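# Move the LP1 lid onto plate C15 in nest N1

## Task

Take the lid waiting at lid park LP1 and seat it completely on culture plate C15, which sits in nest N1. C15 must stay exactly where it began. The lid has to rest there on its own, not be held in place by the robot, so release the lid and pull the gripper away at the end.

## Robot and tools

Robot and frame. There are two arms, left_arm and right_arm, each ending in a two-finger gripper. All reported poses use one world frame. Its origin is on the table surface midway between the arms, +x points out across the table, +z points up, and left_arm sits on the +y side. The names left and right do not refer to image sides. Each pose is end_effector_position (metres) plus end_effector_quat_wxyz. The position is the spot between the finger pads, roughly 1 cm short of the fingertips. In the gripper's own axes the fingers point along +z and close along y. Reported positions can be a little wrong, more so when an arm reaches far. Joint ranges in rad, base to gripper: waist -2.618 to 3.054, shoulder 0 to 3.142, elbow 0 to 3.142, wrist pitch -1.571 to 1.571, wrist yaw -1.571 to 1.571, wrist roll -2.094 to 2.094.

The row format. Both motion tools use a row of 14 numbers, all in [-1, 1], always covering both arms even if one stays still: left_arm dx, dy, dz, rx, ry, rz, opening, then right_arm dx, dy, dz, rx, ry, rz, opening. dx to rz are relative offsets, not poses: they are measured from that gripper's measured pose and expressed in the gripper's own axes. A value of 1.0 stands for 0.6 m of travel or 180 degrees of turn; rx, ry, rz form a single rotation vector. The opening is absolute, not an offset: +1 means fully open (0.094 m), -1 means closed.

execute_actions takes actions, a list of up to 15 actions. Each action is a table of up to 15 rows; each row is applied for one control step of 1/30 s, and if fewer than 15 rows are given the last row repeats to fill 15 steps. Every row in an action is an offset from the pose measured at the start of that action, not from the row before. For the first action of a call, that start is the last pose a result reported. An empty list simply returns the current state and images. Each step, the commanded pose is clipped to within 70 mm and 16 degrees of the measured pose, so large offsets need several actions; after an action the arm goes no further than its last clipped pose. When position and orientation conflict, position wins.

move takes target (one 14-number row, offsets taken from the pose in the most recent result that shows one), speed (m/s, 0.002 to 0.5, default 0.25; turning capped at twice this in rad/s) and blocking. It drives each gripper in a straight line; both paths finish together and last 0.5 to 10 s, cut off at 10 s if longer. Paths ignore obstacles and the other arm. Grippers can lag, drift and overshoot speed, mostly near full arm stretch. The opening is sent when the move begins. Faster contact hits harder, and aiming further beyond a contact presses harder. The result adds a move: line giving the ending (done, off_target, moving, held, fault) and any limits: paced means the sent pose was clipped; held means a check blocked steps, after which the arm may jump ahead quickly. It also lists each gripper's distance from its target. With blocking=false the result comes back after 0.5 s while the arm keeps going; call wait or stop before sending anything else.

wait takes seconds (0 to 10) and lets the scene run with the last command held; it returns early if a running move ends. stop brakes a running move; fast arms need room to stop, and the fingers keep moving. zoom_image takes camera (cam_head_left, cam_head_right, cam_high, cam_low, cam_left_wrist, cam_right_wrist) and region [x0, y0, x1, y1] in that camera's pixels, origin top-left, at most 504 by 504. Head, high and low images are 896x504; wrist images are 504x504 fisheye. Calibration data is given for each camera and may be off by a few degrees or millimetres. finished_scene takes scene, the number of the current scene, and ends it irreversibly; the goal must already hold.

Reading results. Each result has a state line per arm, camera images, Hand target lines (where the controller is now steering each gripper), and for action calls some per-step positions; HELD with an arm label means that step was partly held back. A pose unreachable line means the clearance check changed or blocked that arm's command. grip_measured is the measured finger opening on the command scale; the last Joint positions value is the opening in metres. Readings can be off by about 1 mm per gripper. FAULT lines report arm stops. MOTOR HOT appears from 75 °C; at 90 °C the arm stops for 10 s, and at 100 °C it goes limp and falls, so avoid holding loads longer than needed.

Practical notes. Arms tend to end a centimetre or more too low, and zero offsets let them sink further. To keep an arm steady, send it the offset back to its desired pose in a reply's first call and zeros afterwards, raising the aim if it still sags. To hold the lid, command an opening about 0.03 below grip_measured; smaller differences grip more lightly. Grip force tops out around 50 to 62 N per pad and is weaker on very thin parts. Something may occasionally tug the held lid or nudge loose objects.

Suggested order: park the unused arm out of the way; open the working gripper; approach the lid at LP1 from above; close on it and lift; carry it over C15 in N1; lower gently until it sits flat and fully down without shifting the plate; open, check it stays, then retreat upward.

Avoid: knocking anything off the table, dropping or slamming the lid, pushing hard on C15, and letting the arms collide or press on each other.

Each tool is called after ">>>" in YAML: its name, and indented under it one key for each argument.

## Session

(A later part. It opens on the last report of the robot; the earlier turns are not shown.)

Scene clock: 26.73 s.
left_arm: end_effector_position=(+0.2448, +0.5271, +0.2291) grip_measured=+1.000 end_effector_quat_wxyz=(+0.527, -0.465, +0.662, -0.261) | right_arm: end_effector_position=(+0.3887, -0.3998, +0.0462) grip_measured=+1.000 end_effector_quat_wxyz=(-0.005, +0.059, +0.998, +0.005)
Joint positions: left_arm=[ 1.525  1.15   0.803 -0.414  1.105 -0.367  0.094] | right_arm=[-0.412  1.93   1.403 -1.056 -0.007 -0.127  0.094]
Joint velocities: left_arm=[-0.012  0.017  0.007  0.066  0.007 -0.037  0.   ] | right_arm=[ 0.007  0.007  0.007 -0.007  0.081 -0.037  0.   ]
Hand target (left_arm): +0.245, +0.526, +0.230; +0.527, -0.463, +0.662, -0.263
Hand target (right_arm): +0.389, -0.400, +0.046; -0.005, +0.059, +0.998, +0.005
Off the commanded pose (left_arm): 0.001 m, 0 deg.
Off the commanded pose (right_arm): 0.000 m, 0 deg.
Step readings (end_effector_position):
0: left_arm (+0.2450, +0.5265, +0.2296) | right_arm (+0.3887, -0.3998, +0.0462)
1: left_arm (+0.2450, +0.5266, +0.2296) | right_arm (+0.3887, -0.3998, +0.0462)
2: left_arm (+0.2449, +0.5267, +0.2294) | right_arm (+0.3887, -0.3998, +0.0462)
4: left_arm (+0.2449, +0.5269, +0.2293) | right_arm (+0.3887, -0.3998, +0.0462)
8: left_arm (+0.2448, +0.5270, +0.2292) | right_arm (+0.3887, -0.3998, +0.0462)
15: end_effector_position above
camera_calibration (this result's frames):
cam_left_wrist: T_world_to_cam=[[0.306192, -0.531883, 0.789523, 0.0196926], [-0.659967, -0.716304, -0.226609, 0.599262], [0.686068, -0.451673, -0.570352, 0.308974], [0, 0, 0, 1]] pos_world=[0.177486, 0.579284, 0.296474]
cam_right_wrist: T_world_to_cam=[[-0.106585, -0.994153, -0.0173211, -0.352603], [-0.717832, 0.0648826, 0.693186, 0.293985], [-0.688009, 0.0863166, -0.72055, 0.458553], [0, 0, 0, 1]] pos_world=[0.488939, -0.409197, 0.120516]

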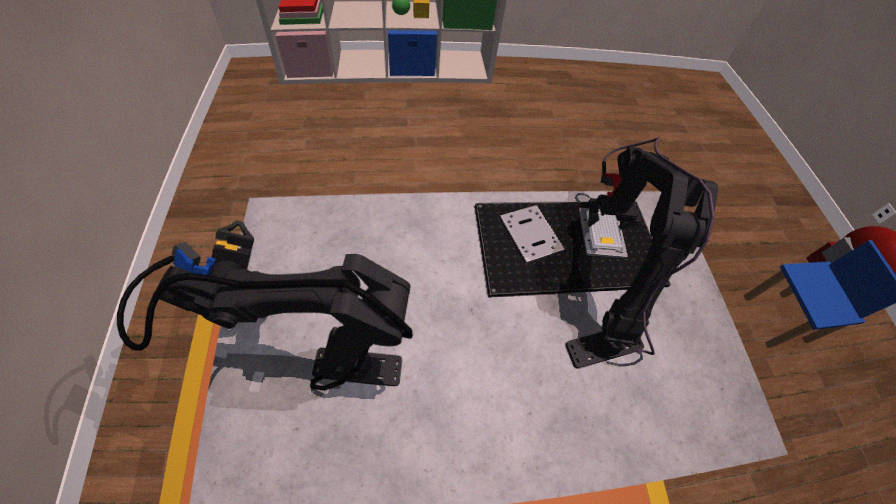

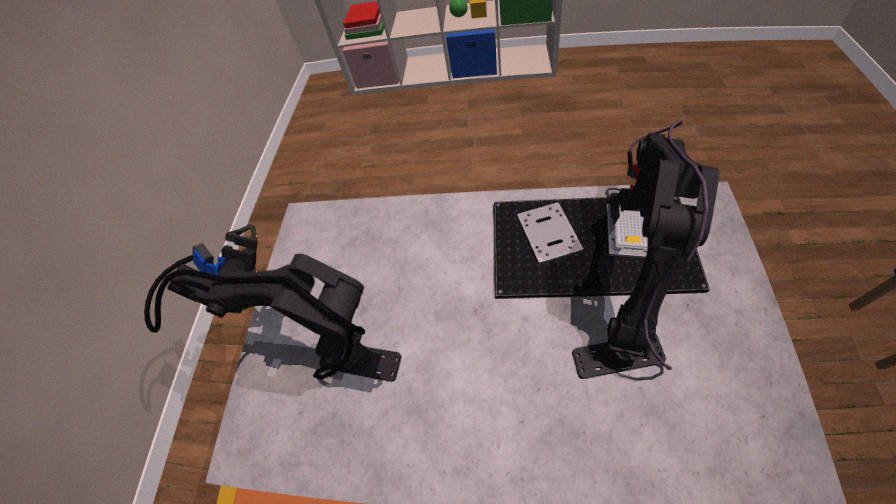

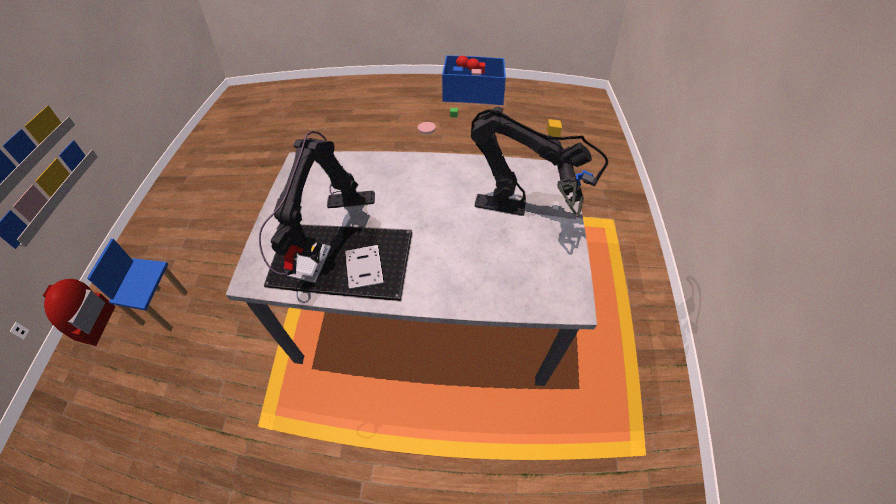

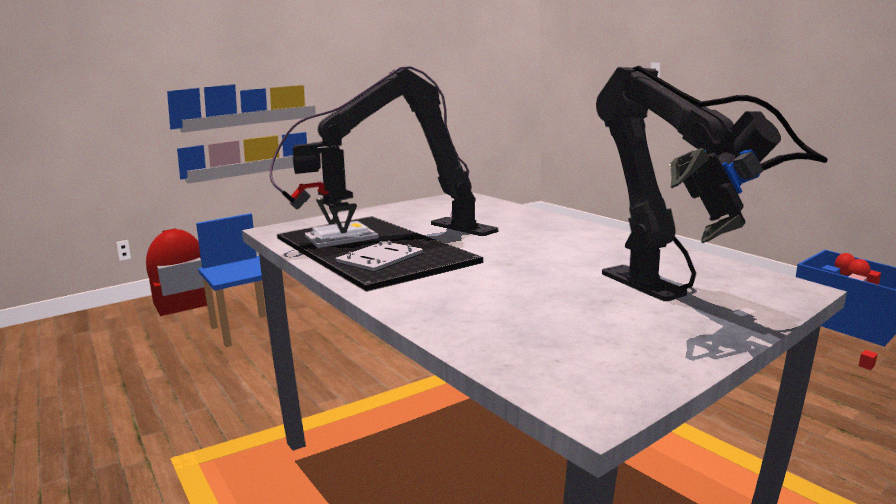

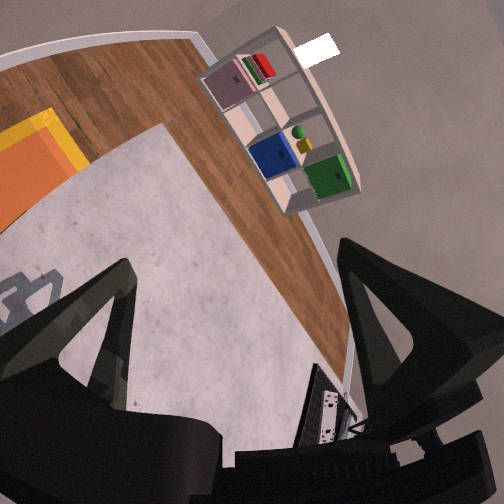

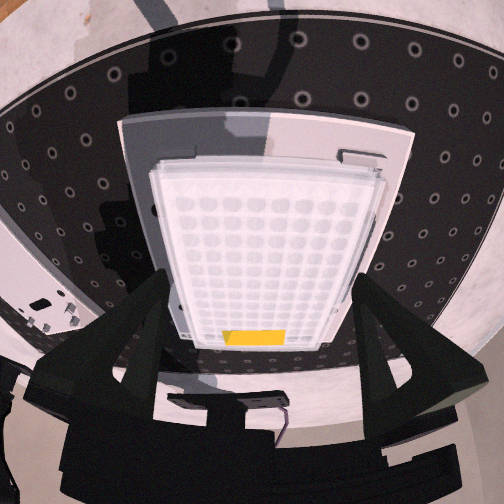

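>>> move:
  target: [0,0,0,0,0,0,1,-0.01,0,-0.2,0,-0.008,0,1]
  speed: 0.12

>>> zoom_image:
  camera: "cam_low"
  region: [295, 205, 395, 261]

>>> zoom_image:
  camera: "cam_high"
  region: [270, 230, 350, 300]

Scene clock: 28.50 s.
left_arm: end_effector_position=(+0.2445, +0.5278, +0.2285) grip_measured=+1.000 end_effector_quat_wxyz=(+0.526, -0.466, +0.662, -0.259) | right_arm: end_effector_position=(+0.3932, -0.4009, +0.1589) grip_measured=+1.000 end_effector_quat_wxyz=(+0.001, +0.059, +0.998, +0.004)
Joint positions: left_arm=[ 1.525  1.15   0.803 -0.414  1.1   -0.367  0.094] | right_arm=[-0.412  1.908  1.825 -1.488 -0.007 -0.127  0.094]
Joint velocities: left_arm=[ 0.002 -0.017 -0.007 -0.037 -0.022 -0.022  0.   ] | right_arm=[ 0.012 -0.002  0.007 -0.125  0.007  0.037  0.   ]
Hand target (left_arm): +0.245, +0.527, +0.229; +0.527, -0.465, +0.662, -0.260
Hand target (right_arm): +0.395, -0.401, +0.166; +0.007, +0.059, +0.998, +0.004
Off the commanded pose (left_arm): 0.001 m, 0 deg.
Off the commanded pose (right_arm): 0.008 m, 1 deg.
move: done
camera_calibration (this result's frames):
cam_left_wrist: T_world_to_cam=[[0.311097, -0.531256, 0.788027, 0.0194249], [-0.658006, -0.718692, -0.224746, 0.599778], [0.685746, -0.448609, -0.573152, 0.308259], [0, 0, 0, 1]] pos_world=[0.177227, 0.579662, 0.296169]
cam_right_wrist: T_world_to_cam=[[-0.106395, -0.9942, -0.0156957, -0.351643], [-0.725737, 0.0668556, 0.684716, 0.224431], [-0.679695, 0.0842415, -0.728641, 0.540156], [0, 0, 0, 1]] pos_world=[0.492606, -0.410112, 0.234389]

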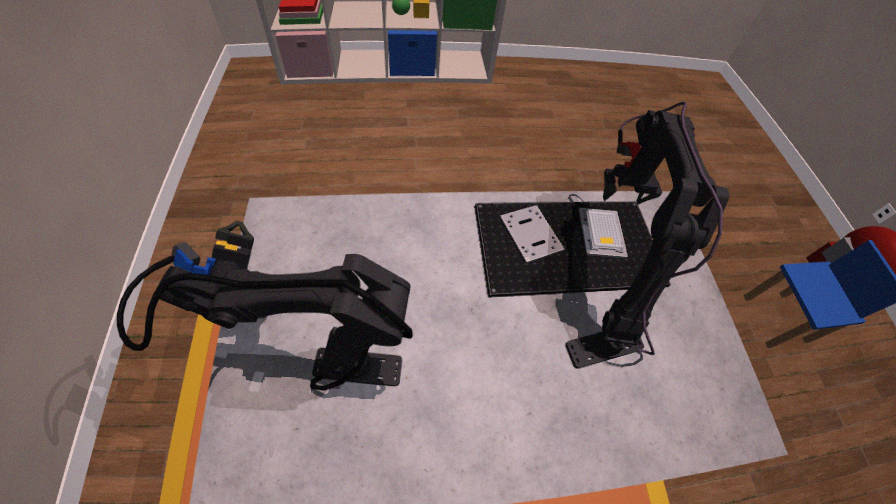

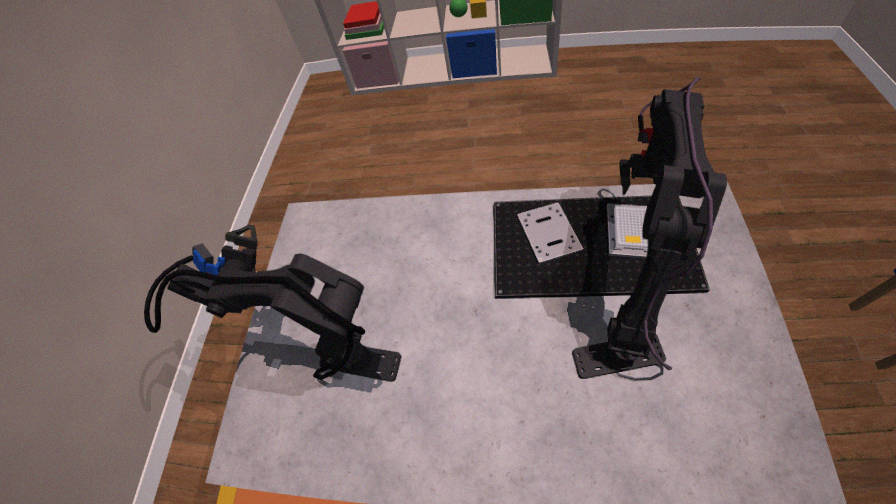

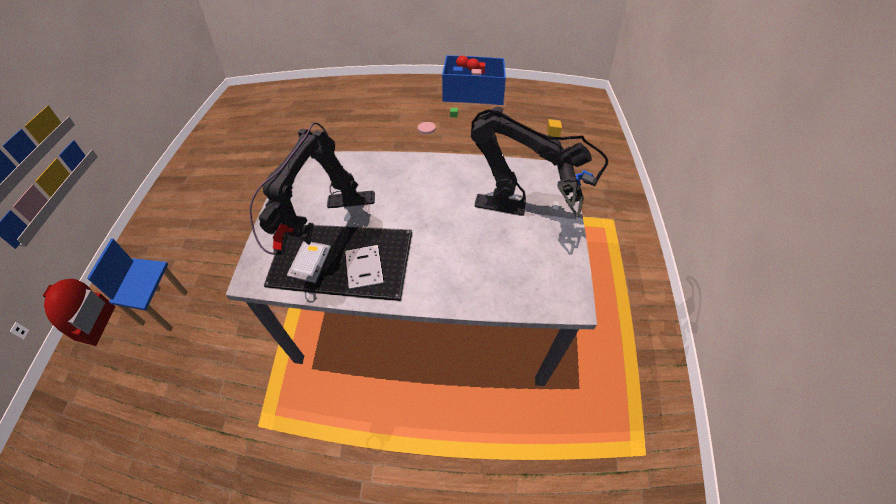

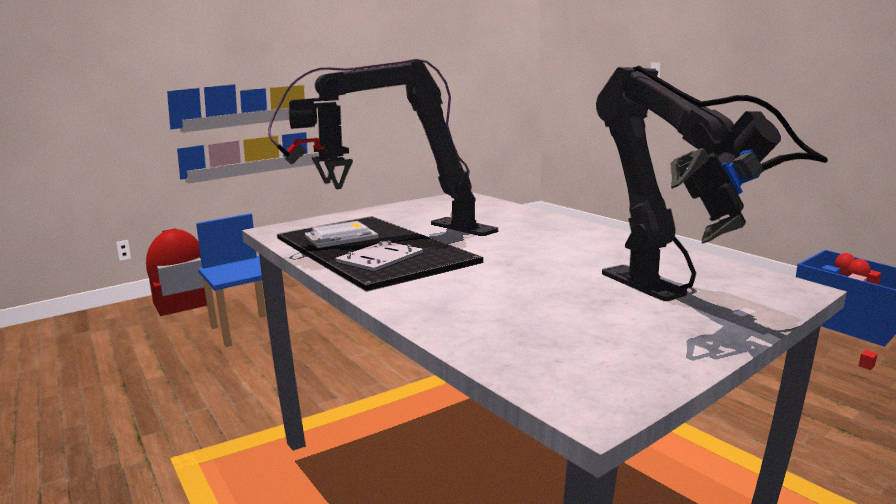

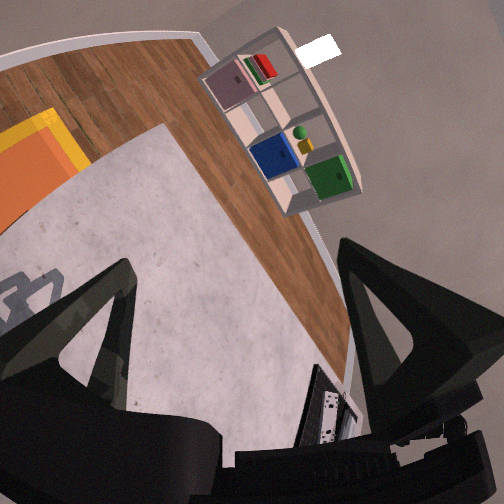

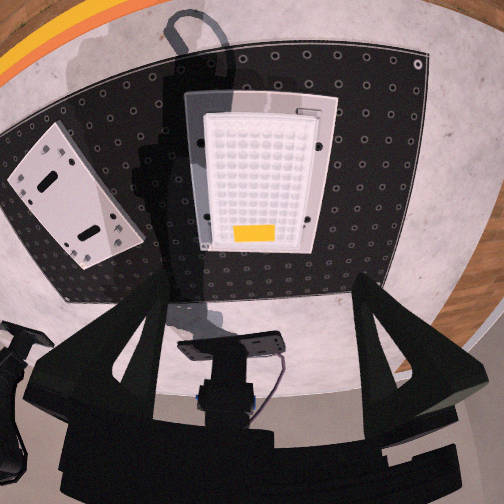

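Region (295, 205, 395, 261) of cam_low's 896x504 image, scaled by 5.040, with more detail than that image has; it fills the top 282 rows of this view, and the rest is white.

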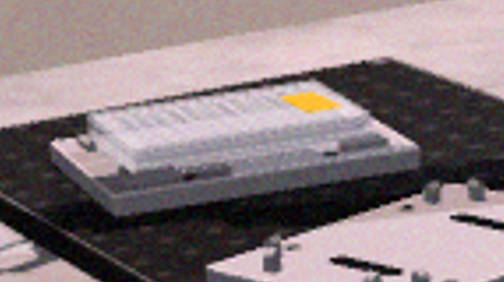

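Region (270, 230, 350, 300) of cam_high's 896x504 image, scaled by 6.300, with more detail than that image has; it fills the top 441 rows of this view, and the rest is white.

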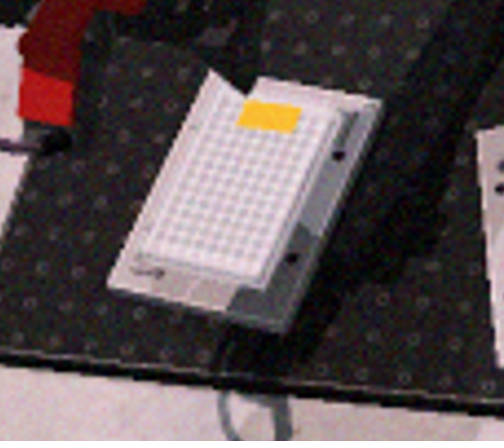

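>>> zoom_image:
  camera: "cam_right_wrist"
  region: [180, 85, 345, 260]

>>> zoom_image:
  camera: "cam_low"
  region: [300, 215, 345, 250]

>>> zoom_image:
  camera: "cam_low"
  region: [340, 212, 385, 247]

>>> zoom_image:
  camera: "cam_head_left"
  region: [570, 200, 640, 265]

Region (180, 85, 345, 260) of cam_right_wrist's 504x504 image, scaled by 2.880, with more detail than that image has; it fills the left 475 columns of this view, and the rest is white.

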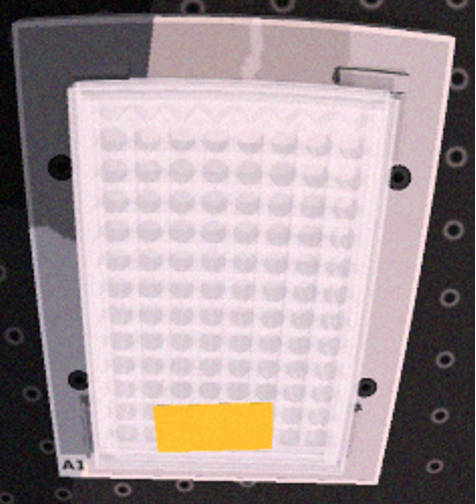

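Region (300, 215, 345, 250) of cam_low's 896x504 image, scaled by 11.200, with more detail than that image has.

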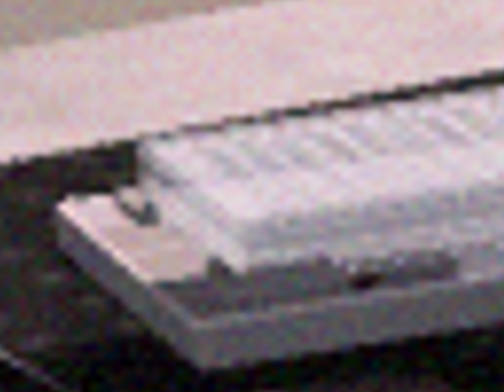

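Region (340, 212, 385, 247) of cam_low's 896x504 image, scaled by 11.200, with more detail than that image has.

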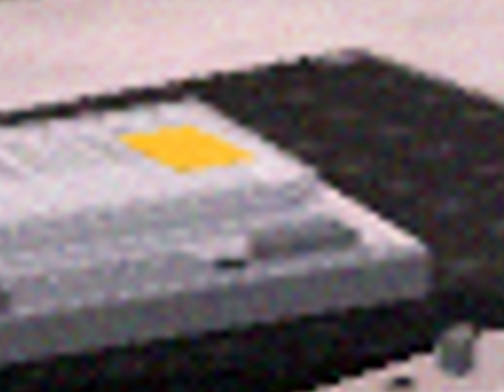

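Region (570, 200, 640, 265) of cam_head_left's 896x504 image, scaled by 7.200, with more detail than that image has; it fills the top 468 rows of this view, and the rest is white.

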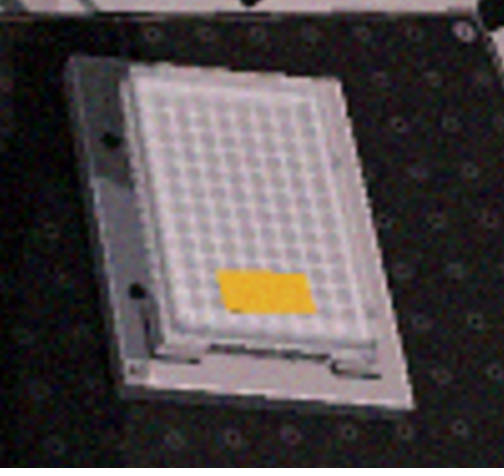

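>>> finished_scene:
  scene: 2

The scene is finished: the task was done.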